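# Move the necktie from the basket onto the table

## Task

Lift the necktie out of the basket and leave the whole tie resting on the table; dropping it into place is allowed. All other items must finish inside the basket, and the basket must sit upright and flat on the table without being tipped far. At the end both grippers must have released everything and pulled away, because any result that holds only while the robot supports it does not count.

## Robot and tools

The robot has two arms, left_arm and right_arm, each with six revolute joints and a two-finger parallel gripper. The arm names do not refer to sides of any camera image. Positions use one shared scene frame: origin on the table top midway between the arms, +x reaching out over the table, +z up, and left_arm mounted on the +y side. Base of left_arm is at (+0.039, +0.302, 0) m, yawed slightly (quat_wxyz +0.995, 0, 0, -0.096). Base of right_arm is at (+0.049, -0.281, 0) m (quat_wxyz +0.998, 0, 0, +0.060). Each gripper's fingers point along its own +z and close along its own y; the reported hand point sits between the pads, about 1 cm short of the fingertips.

Tools:
- execute_actions(actions, pictures). actions holds either nothing (just reads the state, robot untouched), one motion, or one wait. A motion is {"rows": [...], "steps": n}: n is 1 to 15 control steps of 1/30 s each, default 15. Every row drives one step; if rows run out, the final row is held for the remaining steps. A wait is {"steps": n} with n up to 300; it gives no new command and returns once that many steps have elapsed since the previous result, counting your reply time. pictures (true/false) chooses whether camera images come back; they do by default. A refused call sends nothing to the robot.
- zoom_image(camera, region): an enlarged crop of that camera's most recent image. region is [x0, y0, x1, y1] in image pixels, origin top-left, no larger than 504 by 504. Cameras: cam_high, cam_low, cam_roll_left, cam_roll_right, cam_left_wrist, cam_right_wrist, all 504x504.
- read_manual(section): only gives URDF licence texts (section "licences"); it does nothing to the robot.
Only call it after the tie is on the table, the rest is in the upright basket, and both grippers are open and away.

Row layout: every row is one flat list of exactly 14 numbers covering both arms, even if one arm stays put. First left_arm's seven values, then right_arm's seven: waist, shoulder, elbow, wrist pitch, wrist yaw, wrist roll, gripper. The six joint values are absolute target angles in radians, in the same terms as the Joint positions printout, not offsets. Nominal ranges per arm: waist -2.618 to 3.054, shoulder 0.000 to 3.142, elbow 0.000 to 3.142, wrist pitch -1.571 to 1.571, wrist yaw -1.571 to 1.571, wrist roll -2.094 to 2.094. Real limits may differ by up to 0.036 rad. A target beyond a range end by more than 0.036, and further out than the joint's current angle, gets the call refused; targets past the true end are clipped, and a result may say "joint sent to its limit" (possibly about an earlier action). The gripper value is an absolute command from -1 (closed) to +1 (fully open).

Motion behaviour: each step the command can lead a joint's measured angle only by a fixed amount (waist 0.202, shoulder 0.258, elbow 0.238, wrist pitch 0.573, wrist yaw and roll 0.522 rad), and an arm's targets are pulled back if they would move its hand over 70 mm from where it is. So large moves take several calls. Friction can leave a joint up to about 0.031 rad off target, and changes smaller than that may not register. Between calls the arms continue toward the last row until they settle or a step is HELD; then only a new action moves them further, though fingers keep finishing their open/close.

Gripping: grip_measured is the finger motor position on the same -1..+1 scale. Pads meet near -0.94, and each millimetre of object width adds about 0.0208. The fingers are spring-coupled, so touching an object hardly shows in grip_measured. Commanding further below an object's width squeezes harder, up to roughly 50-62 N per pad (less on thin parts). Keep resending the closing value to keep holding. The opening in Joint positions is in metres, 0.093 open to 0.000 closed, and can read low or zero on thin or soft items; the tie is cloth, so expect little reading.

Result lines: the state line gives, per arm, end_effector_position (m) and end_effector_quat_wxyz in the scene frame; at long reach it may be somewhat off. Joint positions and Joint velocities list each arm's six angles plus gripper opening. "joint command not followed" means a clearance check altered or blocked some joint targets. HELD marks steps where your row was not (fully) sent. MOTOR HOT appears at 75 °C; at 90 °C an arm is paused for 10 s, and at 100 °C that arm goes limp and drops; these show as OVER-TEMPERATURE FAULT. Holding loads and long thinking while holding add heat, so do not grip longer than needed.

Cameras come with calibration (intrinsics K, distortion, world-to-camera transform); wrist camera poses follow their arm's joints. Fixed cameras can be off by a few degrees and millimetres.

Things to avoid: arms colliding or pushing on each other; knocking rigid items, or the basket, off the table; tipping the basket over far; hard pushes, slams and drops. Loose objects can occasionally be nudged by an outside disturbance, so check the scene before finishing. Smooth, short, economical motion is preferred, and time keeps running while you compose replies.

Each tool is called after "Call:" by a JSON object that holds its "api" and its "payload".

## Session

Call:
{"api": "execute_actions", "payload": {"actions": []}}

Scene clock: 0.00 s of 5400.00 s.
left_arm: end_effector_position=(+0.4094, +0.2259, +0.3933) grip_measured=+1.000 end_effector_quat_wxyz=(+0.697, +0.076, +0.710, -0.065) | right_arm: end_effector_position=(+0.4227, -0.2429, +0.4056) grip_measured=+0.995 end_effector_quat_wxyz=(+0.706, -0.036, +0.706, +0.031)
Joint positions: left_arm=[-0.012  1.055  1.033  0.003 -0.005  0.014  0.093] | right_arm=[-0.014  1.053  1.064 -0.012  0.012 -0.006  0.093]
Joint velocities: left_arm=[ 0.007  0.017 -0.012 -0.007 -0.051  0.007  0.   ] | right_arm=[-0.007 -0.027 -0.022  0.022  0.022 -0.051  0.   ]
Motor temperatures (°C, as the motors report them): left_arm=[22 21 22 24 23 23] | right_arm=[26 24 22 22 25 23]

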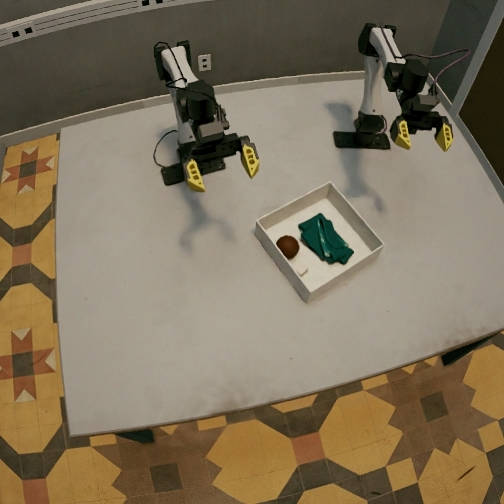

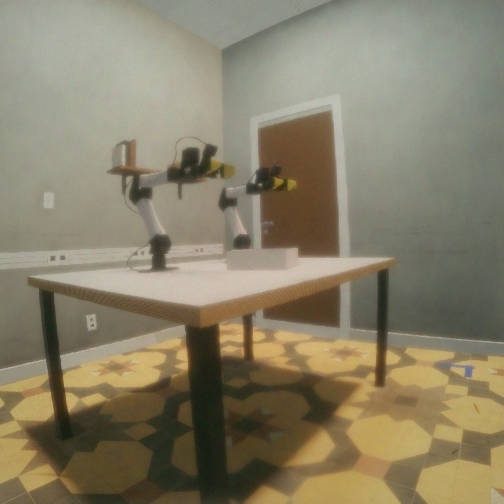

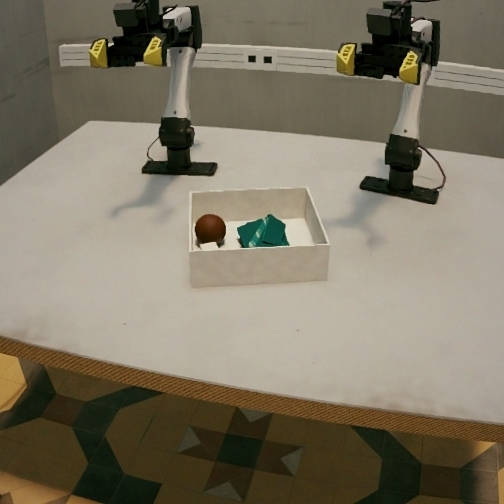

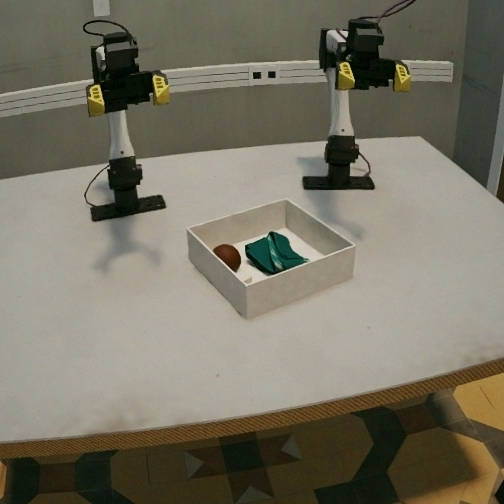

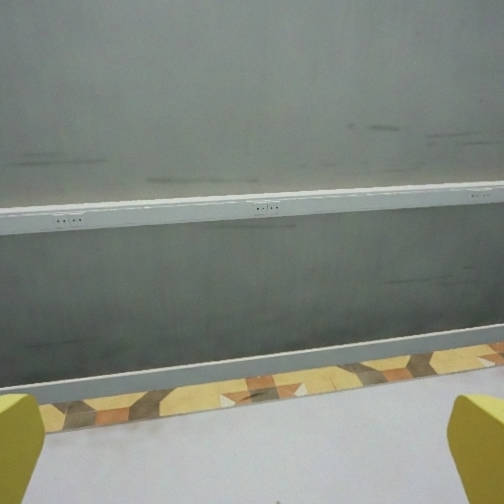

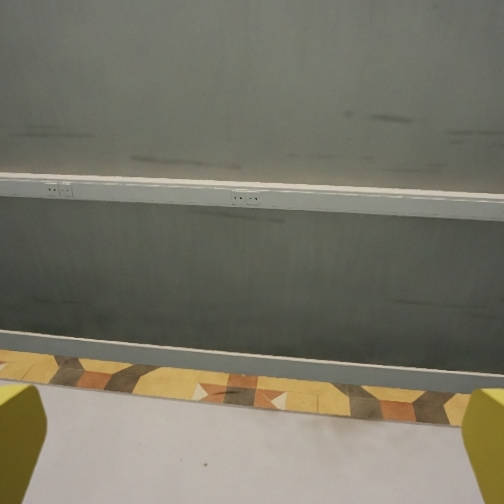

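Call:
{"api": "zoom_image", "payload": {"camera": "cam_high", "region": [240, 170, 400, 310]}}

Region (240, 170, 400, 310) of cam_high's 504x504 image, scaled by 3.150, with more detail than that image has; it fills the top 441 rows of this view, and the rest is white.

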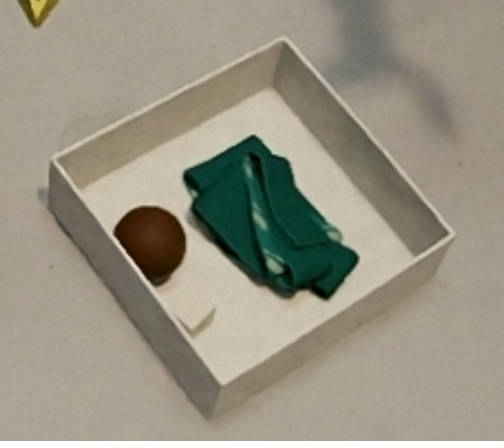

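Call:
{"api": "execute_actions", "payload": {"actions": [{"rows":[[-0.012,1.055,1.033,0,0,0,1,0.632,2.157,2.104,-1.197,0,0.3,1]]}], "pictures": false}}

Call:
{"api": "execute_actions", "payload": {"actions": [{"steps":60}]}}

Scene clock: 7.47 s of 5400.00 s.
left_arm: end_effector_position=(+0.4094, +0.2259, +0.3933) grip_measured=+1.000 end_effector_quat_wxyz=(+0.697, +0.074, +0.710, -0.067) | right_arm: end_effector_position=(+0.4168, +0.0366, +0.2458) grip_measured=+0.995 end_effector_quat_wxyz=(+0.286, -0.214, +0.923, +0.146)
Joint positions: left_arm=[-0.012  1.055  1.033  0.003 -0.005  0.007  0.093] | right_arm=[ 0.595  1.867  1.918 -0.967  0.01   0.256  0.093]
Joint velocities: left_arm=[ 0.002  0.017  0.007 -0.007  0.051  0.066  0.   ] | right_arm=[ 0.867  2.405  2.586 -1.59  -0.154  0.271 -0.   ]
Motor temperatures (°C, as the motors report them): left_arm=[22 22 23 26 23 23] | right_arm=[26 24 23 25 25 23]
Steps of this call (steps 1 to 90: nothing new was sent; then 3.97 s passed at rest; steps 91 to 105: all 15 steps of this action). Readings (joint positions):
91: left_arm=[-0.012 1.055 1.033 0.003 -0.005 0.013] | right_arm=[0.003 1.068 1.092 -0.065 0.021 0.021]
92: left_arm=[-0.012 1.055 1.033 0.003 -0.005 0.012] | right_arm=[0.042 1.107 1.149 -0.138 0.025 0.057]
94: left_arm=[-0.012 1.055 1.033 0.003 -0.005 0.010] | right_arm=[0.135 1.209 1.268 -0.267 0.023 0.114]
98: left_arm=[-0.012 1.055 1.033 0.003 -0.005 0.009] | right_arm=[0.312 1.427 1.487 -0.529 0.019 0.188]
105: the state above

Scene clock: 9.47 s of 5400.00 s.
left_arm: end_effector_position=(+0.4094, +0.2259, +0.3933) grip_measured=+1.000 end_effector_quat_wxyz=(+0.697, +0.074, +0.710, -0.067) | right_arm: end_effector_position=(+0.4030, +0.0548, +0.1374) grip_measured=+0.995 end_effector_quat_wxyz=(+0.126, -0.229, +0.962, +0.074)
Joint positions: left_arm=[-0.012  1.055  1.033  0.003 -0.005  0.007  0.093] | right_arm=[ 0.638  2.17   2.081 -1.189 -0.001  0.292  0.093]
Joint velocities: left_arm=[ 0.012  0.007 -0.002  0.007 -0.037  0.051  0.   ] | right_arm=[-0.007  0.002  0.002 -0.022 -0.051 -0.066  0.   ]
Motor temperatures (°C, as the motors report them): left_arm=[22 22 23 27 23 23] | right_arm=[26 26 24 25 25 23]
Steps of this call (steps 1 to 30: the robot went on to your last target; steps 31 to 60: nothing new was sent). Readings (joint positions):
1: left_arm=[-0.012 1.055 1.033 0.003 -0.005 0.007] | right_arm=[0.619 1.947 1.993 -1.002 0.007 0.262]
2: left_arm=[-0.012 1.055 1.033 0.003 -0.005 0.007] | right_arm=[0.635 2.016 2.045 -1.020 0.003 0.267]
4: left_arm=[-0.012 1.055 1.033 0.003 -0.005 0.007] | right_arm=[0.647 2.117 2.081 -1.054 -0.001 0.275]
8: left_arm=[-0.012 1.055 1.033 0.003 -0.005 0.007] | right_arm=[0.641 2.204 2.081 -1.147 -0.001 0.285]
60: the state above
All arms were judged still, so your last target was given up. Only a new action makes them travel on or press farther. Fingers that are still opening or closing keep moving.
camera_calibration (this result's frames):
cam_left_wrist: T_world_to_cam=[[-0.194055, -0.980966, -0.00695771, 0.304316], [-0.407382, 0.0870364, -0.909101, 0.546903], [0.892403, -0.173581, -0.416518, -0.081038], [0, 0, 0, 1]] pos_world=[0.354171, 0.236856, 0.465554]
cam_right_wrist: T_world_to_cam=[[0.462762, -0.88083, -0.0999542, -0.120682], [-0.865651, -0.473305, 0.163188, 0.388607], [-0.19105, 0.0110082, -0.981519, 0.292572], [0, 0, 0, 1]] pos_world=[0.448141, 0.0744087, 0.211686]

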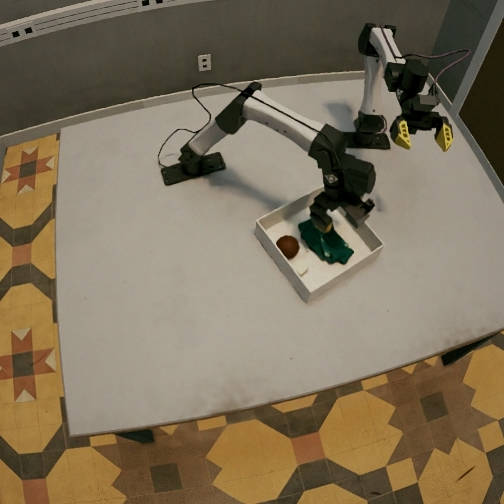

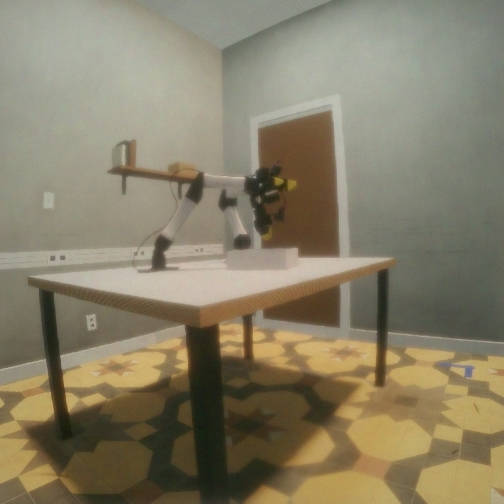

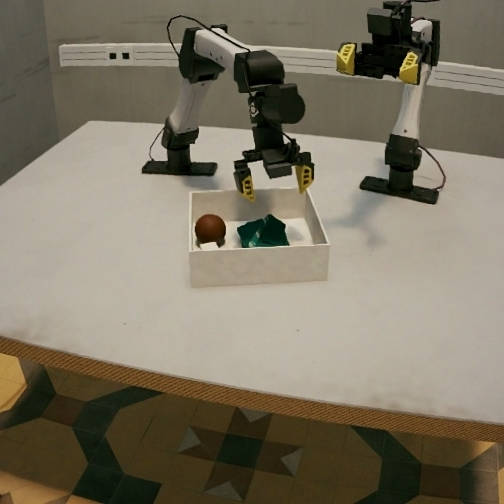

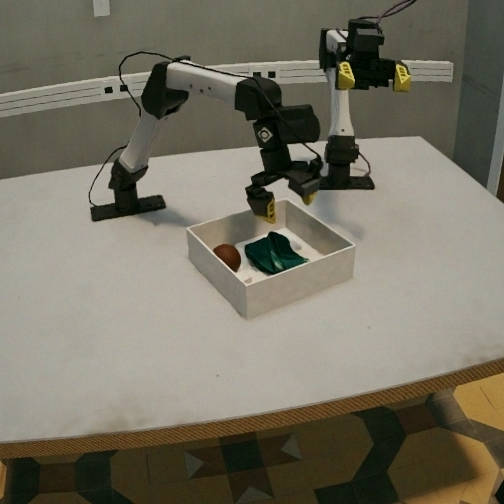

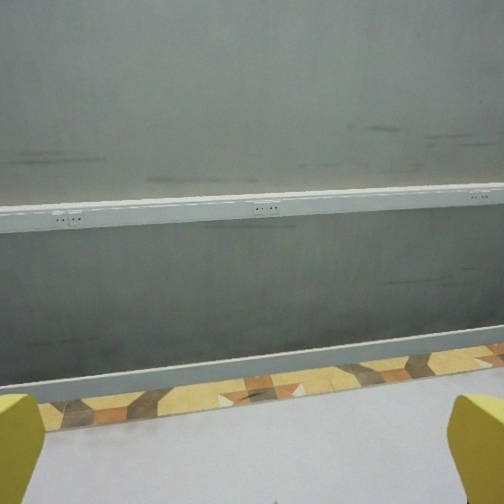

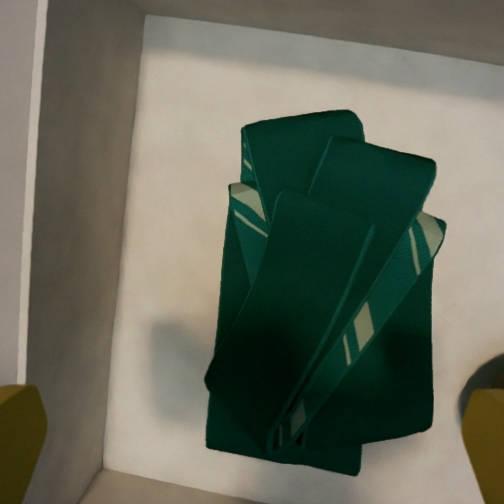

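Call:
{"api": "execute_actions", "payload": {"actions": [{"rows":[[-0.012,1.055,1.033,0,0,0,1,0.595,2.17,2.06,-1.2,0,0.3,1],[-0.012,1.055,1.033,0,0,0,1,0.595,2.18,2.04,-1.18,0,0.3,1],[-0.012,1.055,1.033,0,0,0,1,0.595,2.19,2.02,-1.16,0,0.3,1],[-0.012,1.055,1.033,0,0,0,1,0.595,2.2,2.0,-1.14,0,0.3,1],[-0.012,1.055,1.033,0,0,0,1,0.595,2.21,1.98,-1.12,0,0.3,1],[-0.012,1.055,1.033,0,0,0,1,0.595,2.22,1.96,-1.1,0,0.3,1],[-0.012,1.055,1.033,0,0,0,1,0.595,2.23,1.94,-1.08,0,0.3,1],[-0.012,1.055,1.033,0,0,0,1,0.595,2.24,1.92,-1.06,0,0.3,1],[-0.012,1.055,1.033,0,0,0,1,0.595,2.25,1.9,-1.04,0,0.3,1],[-0.012,1.055,1.033,0,0,0,1,0.595,2.26,1.89,-1.02,0,0.3,1],[-0.012,1.055,1.033,0,0,0,1,0.595,2.27,1.88,-1.0,0,0.3,1],[-0.012,1.055,1.033,0,0,0,1,0.595,2.275,1.875,-0.983,0,0.3,1]]}], "pictures": false}}

Call:
{"api": "execute_actions", "payload": {"actions": [{"steps":25}]}}

Scene clock: 12.77 s of 5400.00 s.
left_arm: end_effector_position=(+0.4094, +0.2259, +0.3933) grip_measured=+1.000 end_effector_quat_wxyz=(+0.697, +0.074, +0.710, -0.067) | right_arm: end_effector_position=(+0.4068, +0.0300, +0.0334) grip_measured=+0.995 end_effector_quat_wxyz=(+0.060, -0.209, +0.975, +0.034)
Joint positions: left_arm=[-0.012  1.055  1.033  0.003 -0.005  0.007  0.093] | right_arm=[ 0.594  2.282  1.882 -1.034 -0.002  0.292  0.093]
Joint velocities: left_arm=[-0.002 -0.012 -0.002  0.007  0.037  0.007  0.   ] | right_arm=[ 0.007  0.208 -0.144  0.095 -0.007  0.007  0.   ]
Motor temperatures (°C, as the motors report them): left_arm=[22 22 24 27 23 23] | right_arm=[26 28 24 25 25 23]
Steps of this call (steps 1 to 84: nothing new was sent; steps 85 to 99: all 15 steps of this action). Readings (joint positions):
85: left_arm=[-0.012 1.055 1.033 0.003 -0.005 0.007] | right_arm=[0.635 2.170 2.081 -1.189 -0.001 0.292]
86: left_arm=[-0.012 1.055 1.033 0.003 -0.005 0.007] | right_arm=[0.631 2.170 2.077 -1.187 -0.002 0.292]
88: left_arm=[-0.012 1.055 1.033 0.003 -0.005 0.007] | right_arm=[0.615 2.170 2.055 -1.174 -0.002 0.292]
92: left_arm=[-0.012 1.055 1.033 0.003 -0.005 0.007] | right_arm=[0.594 2.190 1.978 -1.127 -0.002 0.292]
99: the state above

Scene clock: 13.60 s of 5400.00 s.
left_arm: end_effector_position=(+0.4094, +0.2259, +0.3933) grip_measured=+1.000 end_effector_quat_wxyz=(+0.697, +0.074, +0.710, -0.067) | right_arm: end_effector_position=(+0.4129, +0.0352, +0.0311) grip_measured=+0.995 end_effector_quat_wxyz=(+0.073, -0.209, +0.974, +0.041)
Joint positions: left_arm=[-0.012  1.055  1.033  0.003 -0.005  0.007  0.093] | right_arm=[ 0.594  2.287  1.878 -0.994 -0.002  0.292  0.093]
Joint velocities: left_arm=[0.002 0.002 0.007 0.11  0.007 0.051 0.   ] | right_arm=[-0.012 -0.022 -0.002 -0.037 -0.037 -0.037  0.001]
Motor temperatures (°C, as the motors report them): left_arm=[22 22 24 27 23 23] | right_arm=[26 28 25 25 25 23]
Steps of this call (steps 1 to 25: the robot went on to your last target). Readings (joint positions):
1: left_arm=[-0.012 1.055 1.033 0.003 -0.005 0.007] | right_arm=[0.594 2.287 1.879 -1.029 -0.002 0.292]
2: left_arm=[-0.012 1.055 1.033 0.003 -0.005 0.007] | right_arm=[0.594 2.288 1.878 -1.024 -0.002 0.292]
4: left_arm=[-0.012 1.055 1.033 0.003 -0.005 0.007] | right_arm=[0.594 2.287 1.878 -1.014 -0.002 0.292]
8: left_arm=[-0.012 1.055 1.033 0.003 -0.005 0.007] | right_arm=[0.594 2.287 1.878 -1.000 -0.002 0.292]
25: the state above
camera_calibration (this result's frames):
cam_left_wrist: T_world_to_cam=[[-0.194055, -0.980966, -0.00695771, 0.304316], [-0.407382, 0.0870364, -0.909101, 0.546903], [0.892403, -0.173581, -0.416518, -0.081038], [0, 0, 0, 1]] pos_world=[0.354171, 0.236856, 0.465554]
cam_right_wrist: T_world_to_cam=[[0.415575, -0.907147, -0.0661978, -0.133779], [-0.864425, -0.416548, 0.281527, 0.399112], [-0.282961, -0.0597727, -0.957267, 0.229968], [0, 0, 0, 1]] pos_world=[0.46567, 0.0586383, 0.0989242]

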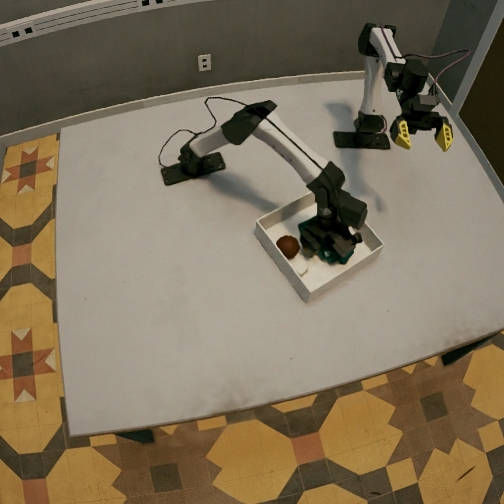

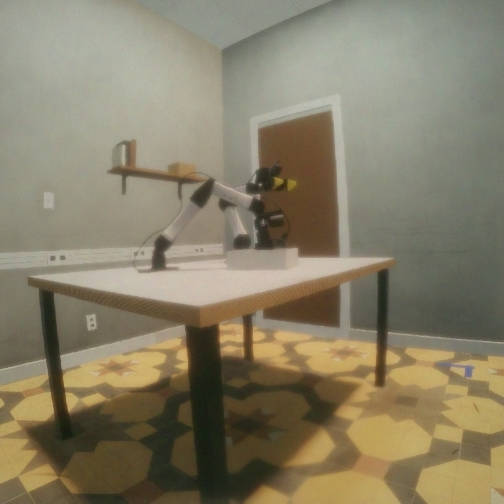

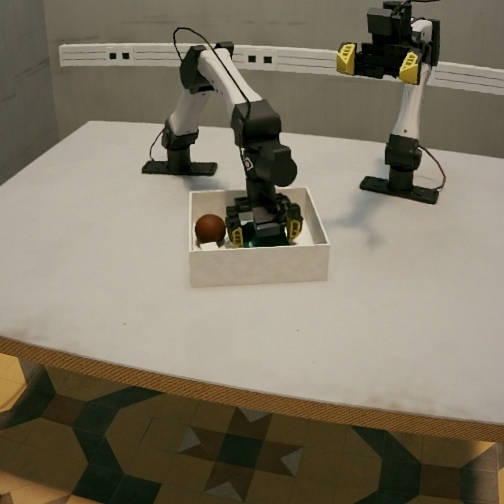

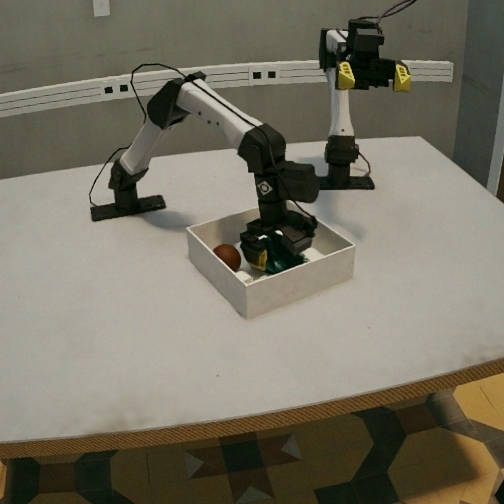

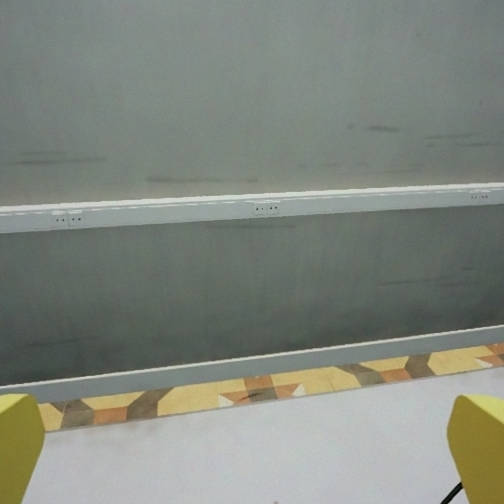

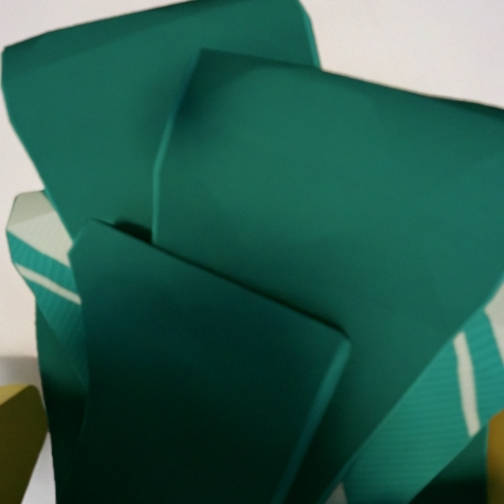

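Call:
{"api": "execute_actions", "payload": {"actions": [{"rows":[[-0.012,1.055,1.033,0,0,0,1,0.595,2.31,1.875,-0.97,0,0.3,1]]}], "pictures": false}}

Call:
{"api": "execute_actions", "payload": {"actions": [{"rows":[[-0.012,1.055,1.033,0,0,0,1,0.595,2.31,1.875,-0.97,0,0.3,-1]]}], "pictures": false}}

Call:
{"api": "execute_actions", "payload": {"actions": [{"steps":20}], "pictures": false}}

Call:
{"api": "execute_actions", "payload": {"actions": [{"rows":[[-0.012,1.055,1.033,0,0,0,1,0.595,2.27,1.875,-0.99,0,0.3,-1],[-0.012,1.055,1.033,0,0,0,1,0.595,2.23,1.875,-1.01,0,0.3,-1],[-0.012,1.055,1.033,0,0,0,1,0.595,2.19,1.875,-1.03,0,0.3,-1],[-0.012,1.055,1.033,0,0,0,1,0.595,2.15,1.875,-1.06,0,0.3,-1],[-0.012,1.055,1.033,0,0,0,1,0.595,2.11,1.875,-1.09,0,0.3,-1],[-0.012,1.055,1.033,0,0,0,1,0.595,2.07,1.875,-1.12,0,0.3,-1],[-0.012,1.055,1.033,0,0,0,1,0.595,2.03,1.875,-1.15,0,0.3,-1],[-0.012,1.055,1.033,0,0,0,1,0.595,1.99,1.875,-1.18,0,0.3,-1],[-0.012,1.055,1.033,0,0,0,1,0.595,1.95,1.875,-1.2,0,0.3,-1],[-0.012,1.055,1.033,0,0,0,1,0.595,1.9,1.875,-1.2,0,0.3,-1],[-0.012,1.055,1.033,0,0,0,1,0.595,1.85,1.875,-1.2,0,0.3,-1],[-0.012,1.055,1.033,0,0,0,1,0.595,1.8,1.875,-1.2,0,0.3,-1]]}], "pictures": false}}

Call:
{"api": "execute_actions", "payload": {"actions": [{"steps":25}]}}

Scene clock: 22.67 s of 5400.00 s.
left_arm: end_effector_position=(+0.4094, +0.2259, +0.3933) grip_measured=+1.000 end_effector_quat_wxyz=(+0.697, +0.074, +0.710, -0.067) | right_arm: end_effector_position=(+0.4150, +0.0371, +0.0316) grip_measured=+0.995 end_effector_quat_wxyz=(+0.078, -0.209, +0.974, +0.044)
Joint positions: left_arm=[-0.012  1.055  1.033  0.003 -0.005  0.007  0.093] | right_arm=[ 0.594  2.287  1.878 -0.982 -0.002  0.292  0.093]
Joint velocities: left_arm=[-0.002 -0.007 -0.007  0.022  0.007 -0.051  0.   ] | right_arm=[-0.007 -0.007  0.012 -0.007 -0.051 -0.022  0.   ]
Motor temperatures (°C, as the motors report them): left_arm=[22 22 25 29 23 23] | right_arm=[26 33 25 25 25 23]
Steps of this call (steps 1 to 15: the robot went on to your last target; steps 16 to 110: nothing new was sent; then 4.90 s passed at rest; steps 111 to 125: all 15 steps of this action). Readings (joint positions):
111: left_arm=[-0.012 1.055 1.033 0.003 -0.005 0.007] | right_arm=[0.594 2.287 1.878 -0.993 -0.002 0.292]
112: left_arm=[-0.012 1.055 1.033 0.003 -0.005 0.007] | right_arm=[0.594 2.287 1.878 -0.991 -0.002 0.292]
114: left_arm=[-0.012 1.055 1.033 0.003 -0.005 0.007] | right_arm=[0.594 2.287 1.878 -0.987 -0.002 0.292]
118: left_arm=[-0.012 1.055 1.033 0.003 -0.005 0.007] | right_arm=[0.594 2.287 1.878 -0.984 -0.002 0.292]
125: the state above

Scene clock: 23.17 s of 5400.00 s.
left_arm: end_effector_position=(+0.4094, +0.2259, +0.3933) grip_measured=+1.000 end_effector_quat_wxyz=(+0.697, +0.074, +0.710, -0.067) | right_arm: end_effector_position=(+0.4177, +0.0386, +0.0355) grip_measured=-0.727 end_effector_quat_wxyz=(+0.086, -0.208, +0.973, +0.047)
Joint positions: left_arm=[-0.012  1.055  1.033  0.003 -0.005  0.007  0.093] | right_arm=[ 0.594  2.281  1.881 -0.975  0.001  0.293  0.01 ]
Joint velocities: left_arm=[-0.007 -0.002  0.017 -0.051 -0.022 -0.007  0.   ] | right_arm=[-0.007  0.012  0.012 -0.022  0.007  0.007 -0.   ]
Motor temperatures (°C, as the motors report them): left_arm=[22 22 25 29 23 23] | right_arm=[26 34 25 25 25 23]
Steps of this call (steps 1 to 15: all 15 steps of this action). Readings (joint positions):
1: left_arm=[-0.012 1.055 1.033 0.003 -0.005 0.007] | right_arm=[0.594 2.287 1.878 -0.982 -0.002 0.292]
2: left_arm=[-0.012 1.055 1.033 0.003 -0.005 0.007] | right_arm=[0.594 2.287 1.878 -0.982 -0.002 0.292]
4: left_arm=[-0.012 1.055 1.033 0.003 -0.005 0.007] | right_arm=[0.594 2.287 1.878 -0.982 -0.002 0.292]
8: left_arm=[-0.012 1.055 1.033 0.003 -0.005 0.007] | right_arm=[0.594 2.281 1.881 -0.975 0.001 0.293]
15: the state above

Scene clock: 23.83 s of 5400.00 s.
left_arm: end_effector_position=(+0.4094, +0.2259, +0.3933) grip_measured=+1.000 end_effector_quat_wxyz=(+0.697, +0.074, +0.710, -0.067) | right_arm: end_effector_position=(+0.4177, +0.0386, +0.0355) grip_measured=-0.727 end_effector_quat_wxyz=(+0.086, -0.208, +0.973, +0.047)
Joint positions: left_arm=[-0.012  1.055  1.033  0.003 -0.005  0.007  0.093] | right_arm=[ 0.594  2.281  1.881 -0.975  0.001  0.293  0.01 ]
Joint velocities: left_arm=[ 0.017 -0.012 -0.027  0.022  0.007 -0.007  0.   ] | right_arm=[ 0.002  0.012  0.017  0.066 -0.007 -0.022 -0.   ]
Motor temperatures (°C, as the motors report them): left_arm=[22 22 25 29 23 23] | right_arm=[26 34 25 24 25 23]
Steps of this call (steps 1 to 15: the robot went on to your last target; steps 16 to 20: nothing new was sent). Readings (joint positions):
1: left_arm=[-0.012 1.055 1.033 0.003 -0.005 0.007] | right_arm=[0.594 2.281 1.881 -0.975 0.001 0.293]
2: left_arm=[-0.012 1.055 1.033 0.003 -0.005 0.007] | right_arm=[0.594 2.281 1.881 -0.975 0.001 0.293]
4: left_arm=[-0.012 1.055 1.033 0.003 -0.005 0.007] | right_arm=[0.594 2.281 1.881 -0.975 0.001 0.293]
8: left_arm=[-0.012 1.055 1.033 0.003 -0.005 0.007] | right_arm=[0.594 2.281 1.881 -0.975 0.001 0.293]
20: the state above
All arms were judged still, so your last target was given up. Only a new action makes them travel on or press farther. Fingers that are still opening or closing keep moving.

Scene clock: 24.33 s of 5400.00 s.
left_arm: end_effector_position=(+0.4094, +0.2259, +0.3933) grip_measured=+1.000 end_effector_quat_wxyz=(+0.697, +0.074, +0.710, -0.067) | right_arm: end_effector_position=(+0.3768, +0.0032, +0.2341) grip_measured=-0.727 end_effector_quat_wxyz=(+0.212, -0.203, +0.949, +0.116)
Joint positions: left_arm=[-0.012  1.055  1.033  0.003 -0.005  0.007  0.093] | right_arm=[ 0.594  1.803  1.876 -1.157  0.001  0.293  0.01 ]
Joint velocities: left_arm=[-0.002 -0.017 -0.027 -0.022 -0.051 -0.007  0.   ] | right_arm=[ 0.007 -0.906  0.134 -0.183  0.007 -0.022  0.   ]
Motor temperatures (°C, as the motors report them): left_arm=[22 22 25 29 23 23] | right_arm=[26 34 25 24 25 23]
Steps of this call (steps 1 to 15: all 15 steps of this action). Readings (joint positions):
1: left_arm=[-0.012 1.055 1.033 0.003 -0.005 0.007] | right_arm=[0.594 2.279 1.881 -0.975 0.001 0.293]
2: left_arm=[-0.012 1.055 1.033 0.003 -0.005 0.007] | right_arm=[0.594 2.274 1.881 -0.977 0.001 0.293]
4: left_arm=[-0.012 1.055 1.033 0.003 -0.005 0.007] | right_arm=[0.594 2.250 1.880 -0.994 0.001 0.293]
8: left_arm=[-0.012 1.055 1.033 0.003 -0.005 0.007] | right_arm=[0.594 2.121 1.874 -1.072 0.001 0.293]
15: the state above

Scene clock: 25.17 s of 5400.00 s.
left_arm: end_effector_position=(+0.4094, +0.2259, +0.3933) grip_measured=+1.000 end_effector_quat_wxyz=(+0.697, +0.074, +0.710, -0.067) | right_arm: end_effector_position=(+0.3704, -0.0024, +0.2363) grip_measured=-0.727 end_effector_quat_wxyz=(+0.202, -0.203, +0.952, +0.111)
Joint positions: left_arm=[-0.012  1.055  1.033  0.003 -0.005  0.007  0.093] | right_arm=[ 0.594  1.793  1.884 -1.196  0.001  0.293  0.01 ]
Joint velocities: left_arm=[-0.012 -0.002 -0.007  0.007  0.051 -0.007  0.   ] | right_arm=[ 0.017  0.007  0.002  0.007 -0.007 -0.022 -0.001]
Motor temperatures (°C, as the motors report them): left_arm=[22 22 25 29 23 23] | right_arm=[26 34 25 25 25 23]
Steps of this call (steps 1 to 25: the robot went on to your last target). Readings (joint positions):
1: left_arm=[-0.012 1.055 1.033 0.003 -0.005 0.007] | right_arm=[0.594 1.779 1.880 -1.162 0.001 0.293]
2: left_arm=[-0.012 1.055 1.033 0.003 -0.005 0.007] | right_arm=[0.594 1.765 1.883 -1.165 0.001 0.293]
4: left_arm=[-0.012 1.055 1.033 0.003 -0.005 0.007] | right_arm=[0.594 1.762 1.884 -1.171 0.001 0.293]
8: left_arm=[-0.012 1.055 1.033 0.003 -0.005 0.007] | right_arm=[0.594 1.786 1.884 -1.187 0.001 0.293]
25: the state above
camera_calibration (this result's frames):
cam_left_wrist: T_world_to_cam=[[-0.194055, -0.980966, -0.00695771, 0.304316], [-0.407382, 0.0870364, -0.909101, 0.546903], [0.892403, -0.173581, -0.416518, -0.081038], [0, 0, 0, 1]] pos_world=[0.354171, 0.236856, 0.465554]
cam_right_wrist: T_world_to_cam=[[0.437496, -0.887639, -0.143853, -0.126396], [-0.89719, -0.44163, -0.00353787, 0.368388], [-0.0603893, 0.130611, -0.989593, 0.337864], [0, 0, 0, 1]] pos_world=[0.406215, 0.00636828, 0.317468]

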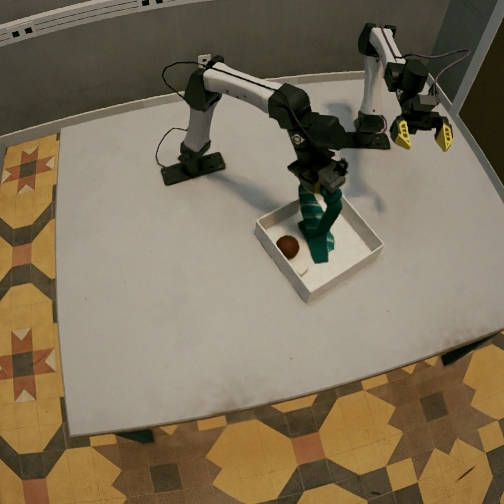

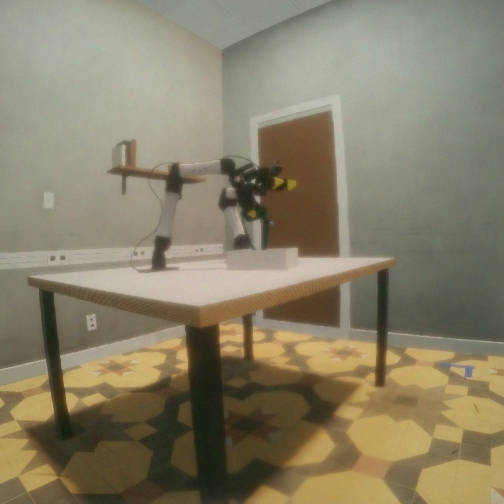

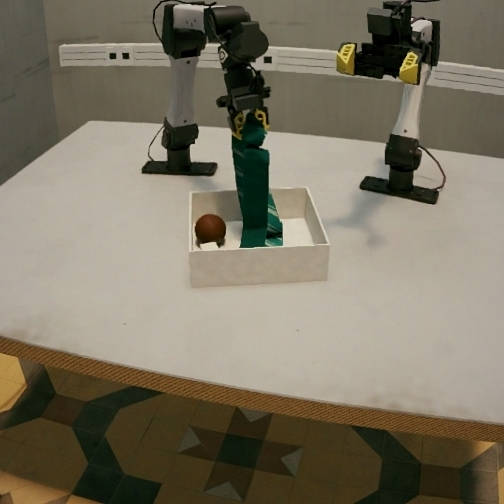

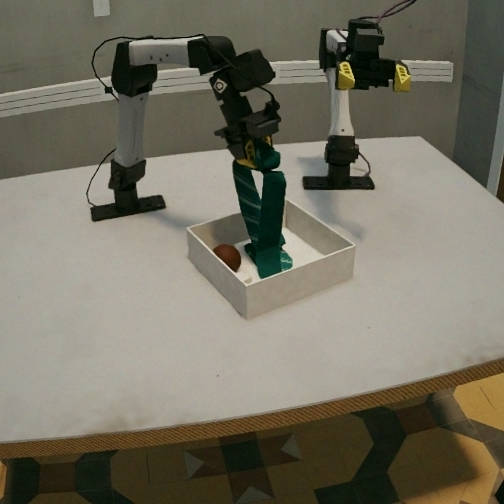

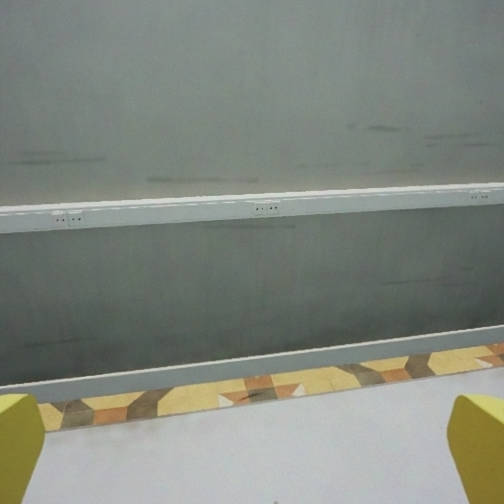

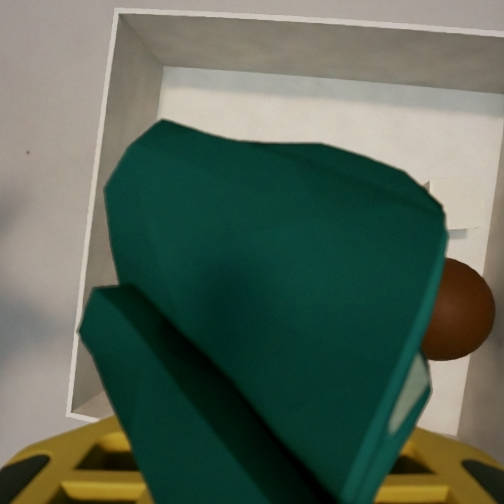

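Call:
{"api": "execute_actions", "payload": {"actions": [{"rows":[[-0.012,1.055,1.033,0,0,0,1,0.595,1.75,1.93,-1.15,0,0.3,-1],[-0.012,1.055,1.033,0,0,0,1,0.595,1.73,1.96,-1.1,0,0.3,-1],[-0.012,1.055,1.033,0,0,0,1,0.595,1.71,1.99,-1.05,0,0.3,-1],[-0.012,1.055,1.033,0,0,0,1,0.595,1.69,2.02,-1.0,0,0.3,-1],[-0.012,1.055,1.033,0,0,0,1,0.595,1.67,2.05,-0.95,0,0.3,-1],[-0.012,1.055,1.033,0,0,0,1,0.595,1.65,2.08,-0.9,0,0.3,-1],[-0.012,1.055,1.033,0,0,0,1,0.595,1.63,2.11,-0.85,0,0.3,-1],[-0.012,1.055,1.033,0,0,0,1,0.595,1.61,2.14,-0.8,0,0.3,-1],[-0.012,1.055,1.033,0,0,0,1,0.595,1.59,2.17,-0.75,0,0.3,-1],[-0.012,1.055,1.033,0,0,0,1,0.595,1.57,2.19,-0.7,0,0.3,-1],[-0.012,1.055,1.033,0,0,0,1,0.595,1.57,2.19,-0.65,0,0.3,-1],[-0.012,1.055,1.033,0,0,0,1,0.595,1.57,2.19,-0.6,0,0.3,-1]]}], "pictures": false}}

Call:
{"api": "execute_actions", "payload": {"actions": [{"steps":35}]}}

Scene clock: 30.23 s of 5400.00 s.
left_arm: end_effector_position=(+0.4094, +0.2259, +0.3933) grip_measured=+1.000 end_effector_quat_wxyz=(+0.697, +0.074, +0.710, -0.067) | right_arm: end_effector_position=(+0.3903, +0.0149, +0.4552) grip_measured=-0.727 end_effector_quat_wxyz=(+0.493, -0.172, +0.808, +0.271)
Joint positions: left_arm=[-0.012  1.055  1.033  0.003 -0.005  0.007  0.093] | right_arm=[ 0.594  1.637  2.121 -0.859  0.001  0.293  0.01 ]
Joint velocities: left_arm=[ 0.012  0.002 -0.002  0.022 -0.037  0.007  0.   ] | right_arm=[ 0.007 -0.364  0.379  1.004  0.007  0.022  0.001]
Motor temperatures (°C, as the motors report them): left_arm=[22 22 26 29 23 23] | right_arm=[26 34 26 25 25 23]
Steps of this call (steps 1 to 15: the robot went on to your last target; steps 16 to 137: nothing new was sent; steps 138 to 152: all 15 steps of this action). Readings (joint positions):
138: left_arm=[-0.012 1.055 1.033 0.003 -0.005 0.007] | right_arm=[0.594 1.793 1.887 -1.195 0.001 0.293]
139: left_arm=[-0.012 1.055 1.033 0.003 -0.005 0.007] | right_arm=[0.594 1.792 1.895 -1.191 0.001 0.293]
141: left_arm=[-0.012 1.055 1.033 0.003 -0.005 0.007] | right_arm=[0.594 1.783 1.926 -1.161 0.001 0.293]
145: left_arm=[-0.012 1.055 1.033 0.003 -0.005 0.007] | right_arm=[0.594 1.734 2.004 -1.068 0.001 0.293]
152: the state above

Scene clock: 31.40 s of 5400.00 s.
left_arm: end_effector_position=(+0.4094, +0.2259, +0.3933) grip_measured=+1.000 end_effector_quat_wxyz=(+0.697, +0.074, +0.710, -0.067) | right_arm: end_effector_position=(+0.3708, -0.0020, +0.5671) grip_measured=-0.728 end_effector_quat_wxyz=(+0.618, -0.148, +0.693, +0.340)
Joint positions: left_arm=[-0.012  1.055  1.033  0.003 -0.005  0.007  0.093] | right_arm=[ 0.594  1.566  2.183 -0.622  0.001  0.293  0.01 ]
Joint velocities: left_arm=[ 0.002 -0.027 -0.012 -0.007  0.022  0.037  0.   ] | right_arm=[ 0.022  0.012  0.012  0.022  0.037 -0.022 -0.001]
Motor temperatures (°C, as the motors report them): left_arm=[22 22 26 29 23 23] | right_arm=[26 34 26 25 25 23]
Steps of this call (steps 1 to 30: the robot went on to your last target; steps 31 to 35: nothing new was sent). Readings (joint positions):
1: left_arm=[-0.012 1.055 1.033 0.003 -0.005 0.007] | right_arm=[0.594 1.626 2.134 -0.825 0.001 0.293]
2: left_arm=[-0.012 1.055 1.033 0.003 -0.005 0.007] | right_arm=[0.594 1.615 2.146 -0.790 0.001 0.293]
4: left_arm=[-0.012 1.055 1.033 0.003 -0.005 0.007] | right_arm=[0.594 1.594 2.166 -0.724 0.001 0.293]
8: left_arm=[-0.012 1.055 1.033 0.003 -0.005 0.007] | right_arm=[0.594 1.568 2.182 -0.644 0.001 0.293]
35: the state above
All arms were judged still, so your last target was given up. Only a new action makes them travel on or press farther. Fingers that are still opening or closing keep moving.
camera_calibration (this result's frames):
cam_left_wrist: T_world_to_cam=[[-0.194055, -0.980966, -0.00695771, 0.304316], [-0.407382, 0.0870364, -0.909101, 0.546903], [0.892403, -0.173581, -0.416518, -0.081038], [0, 0, 0, 1]] pos_world=[0.354171, 0.236856, 0.465554]
cam_right_wrist: T_world_to_cam=[[0.637988, -0.713945, -0.288539, -0.0706163], [-0.494978, -0.0931766, -0.863895, 0.709564], [0.589888, 0.693975, -0.412833, 0.0981008], [0, 0, 0, 1]] pos_world=[0.338402, -0.0523809, 0.633112]

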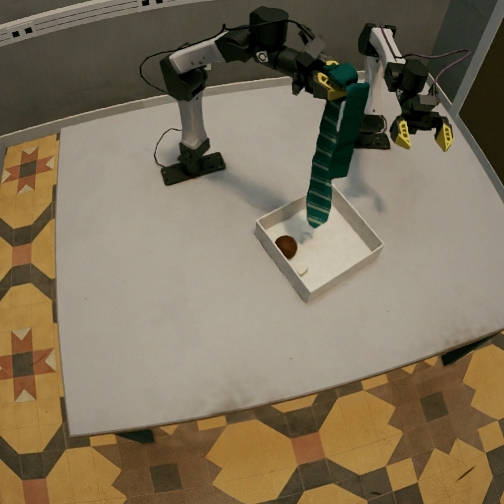

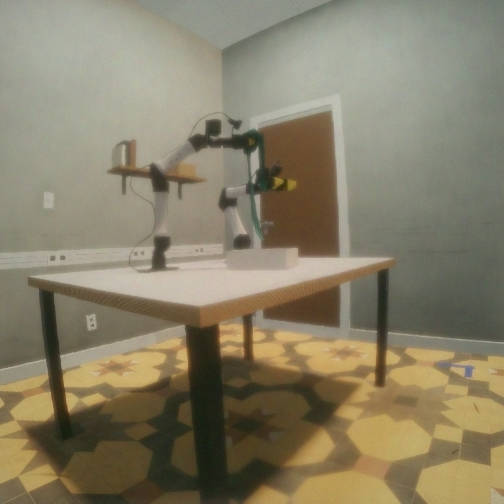

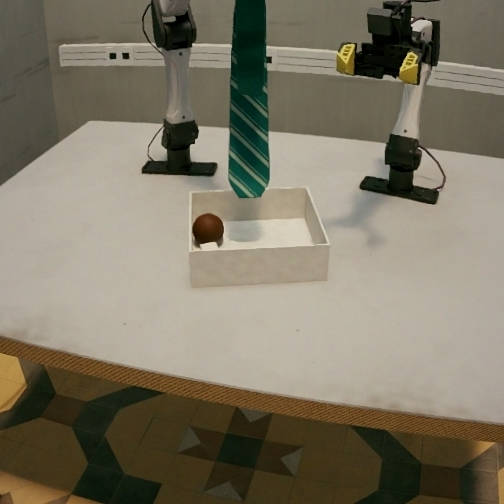

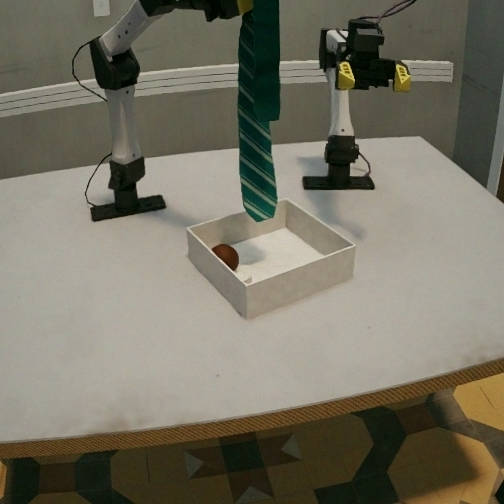

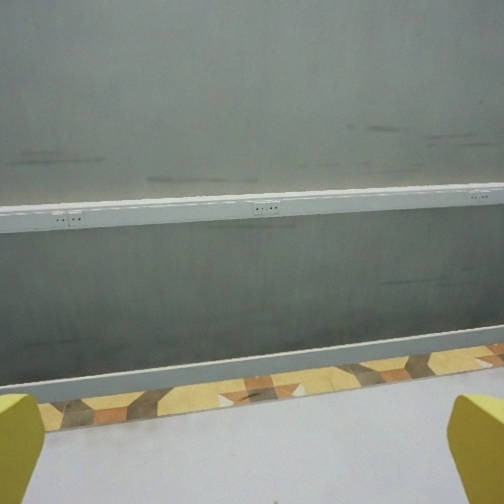

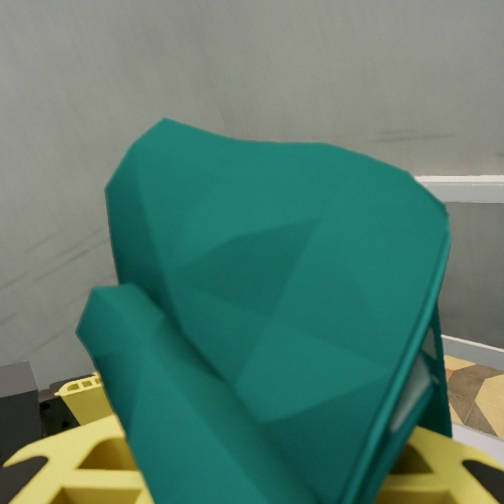

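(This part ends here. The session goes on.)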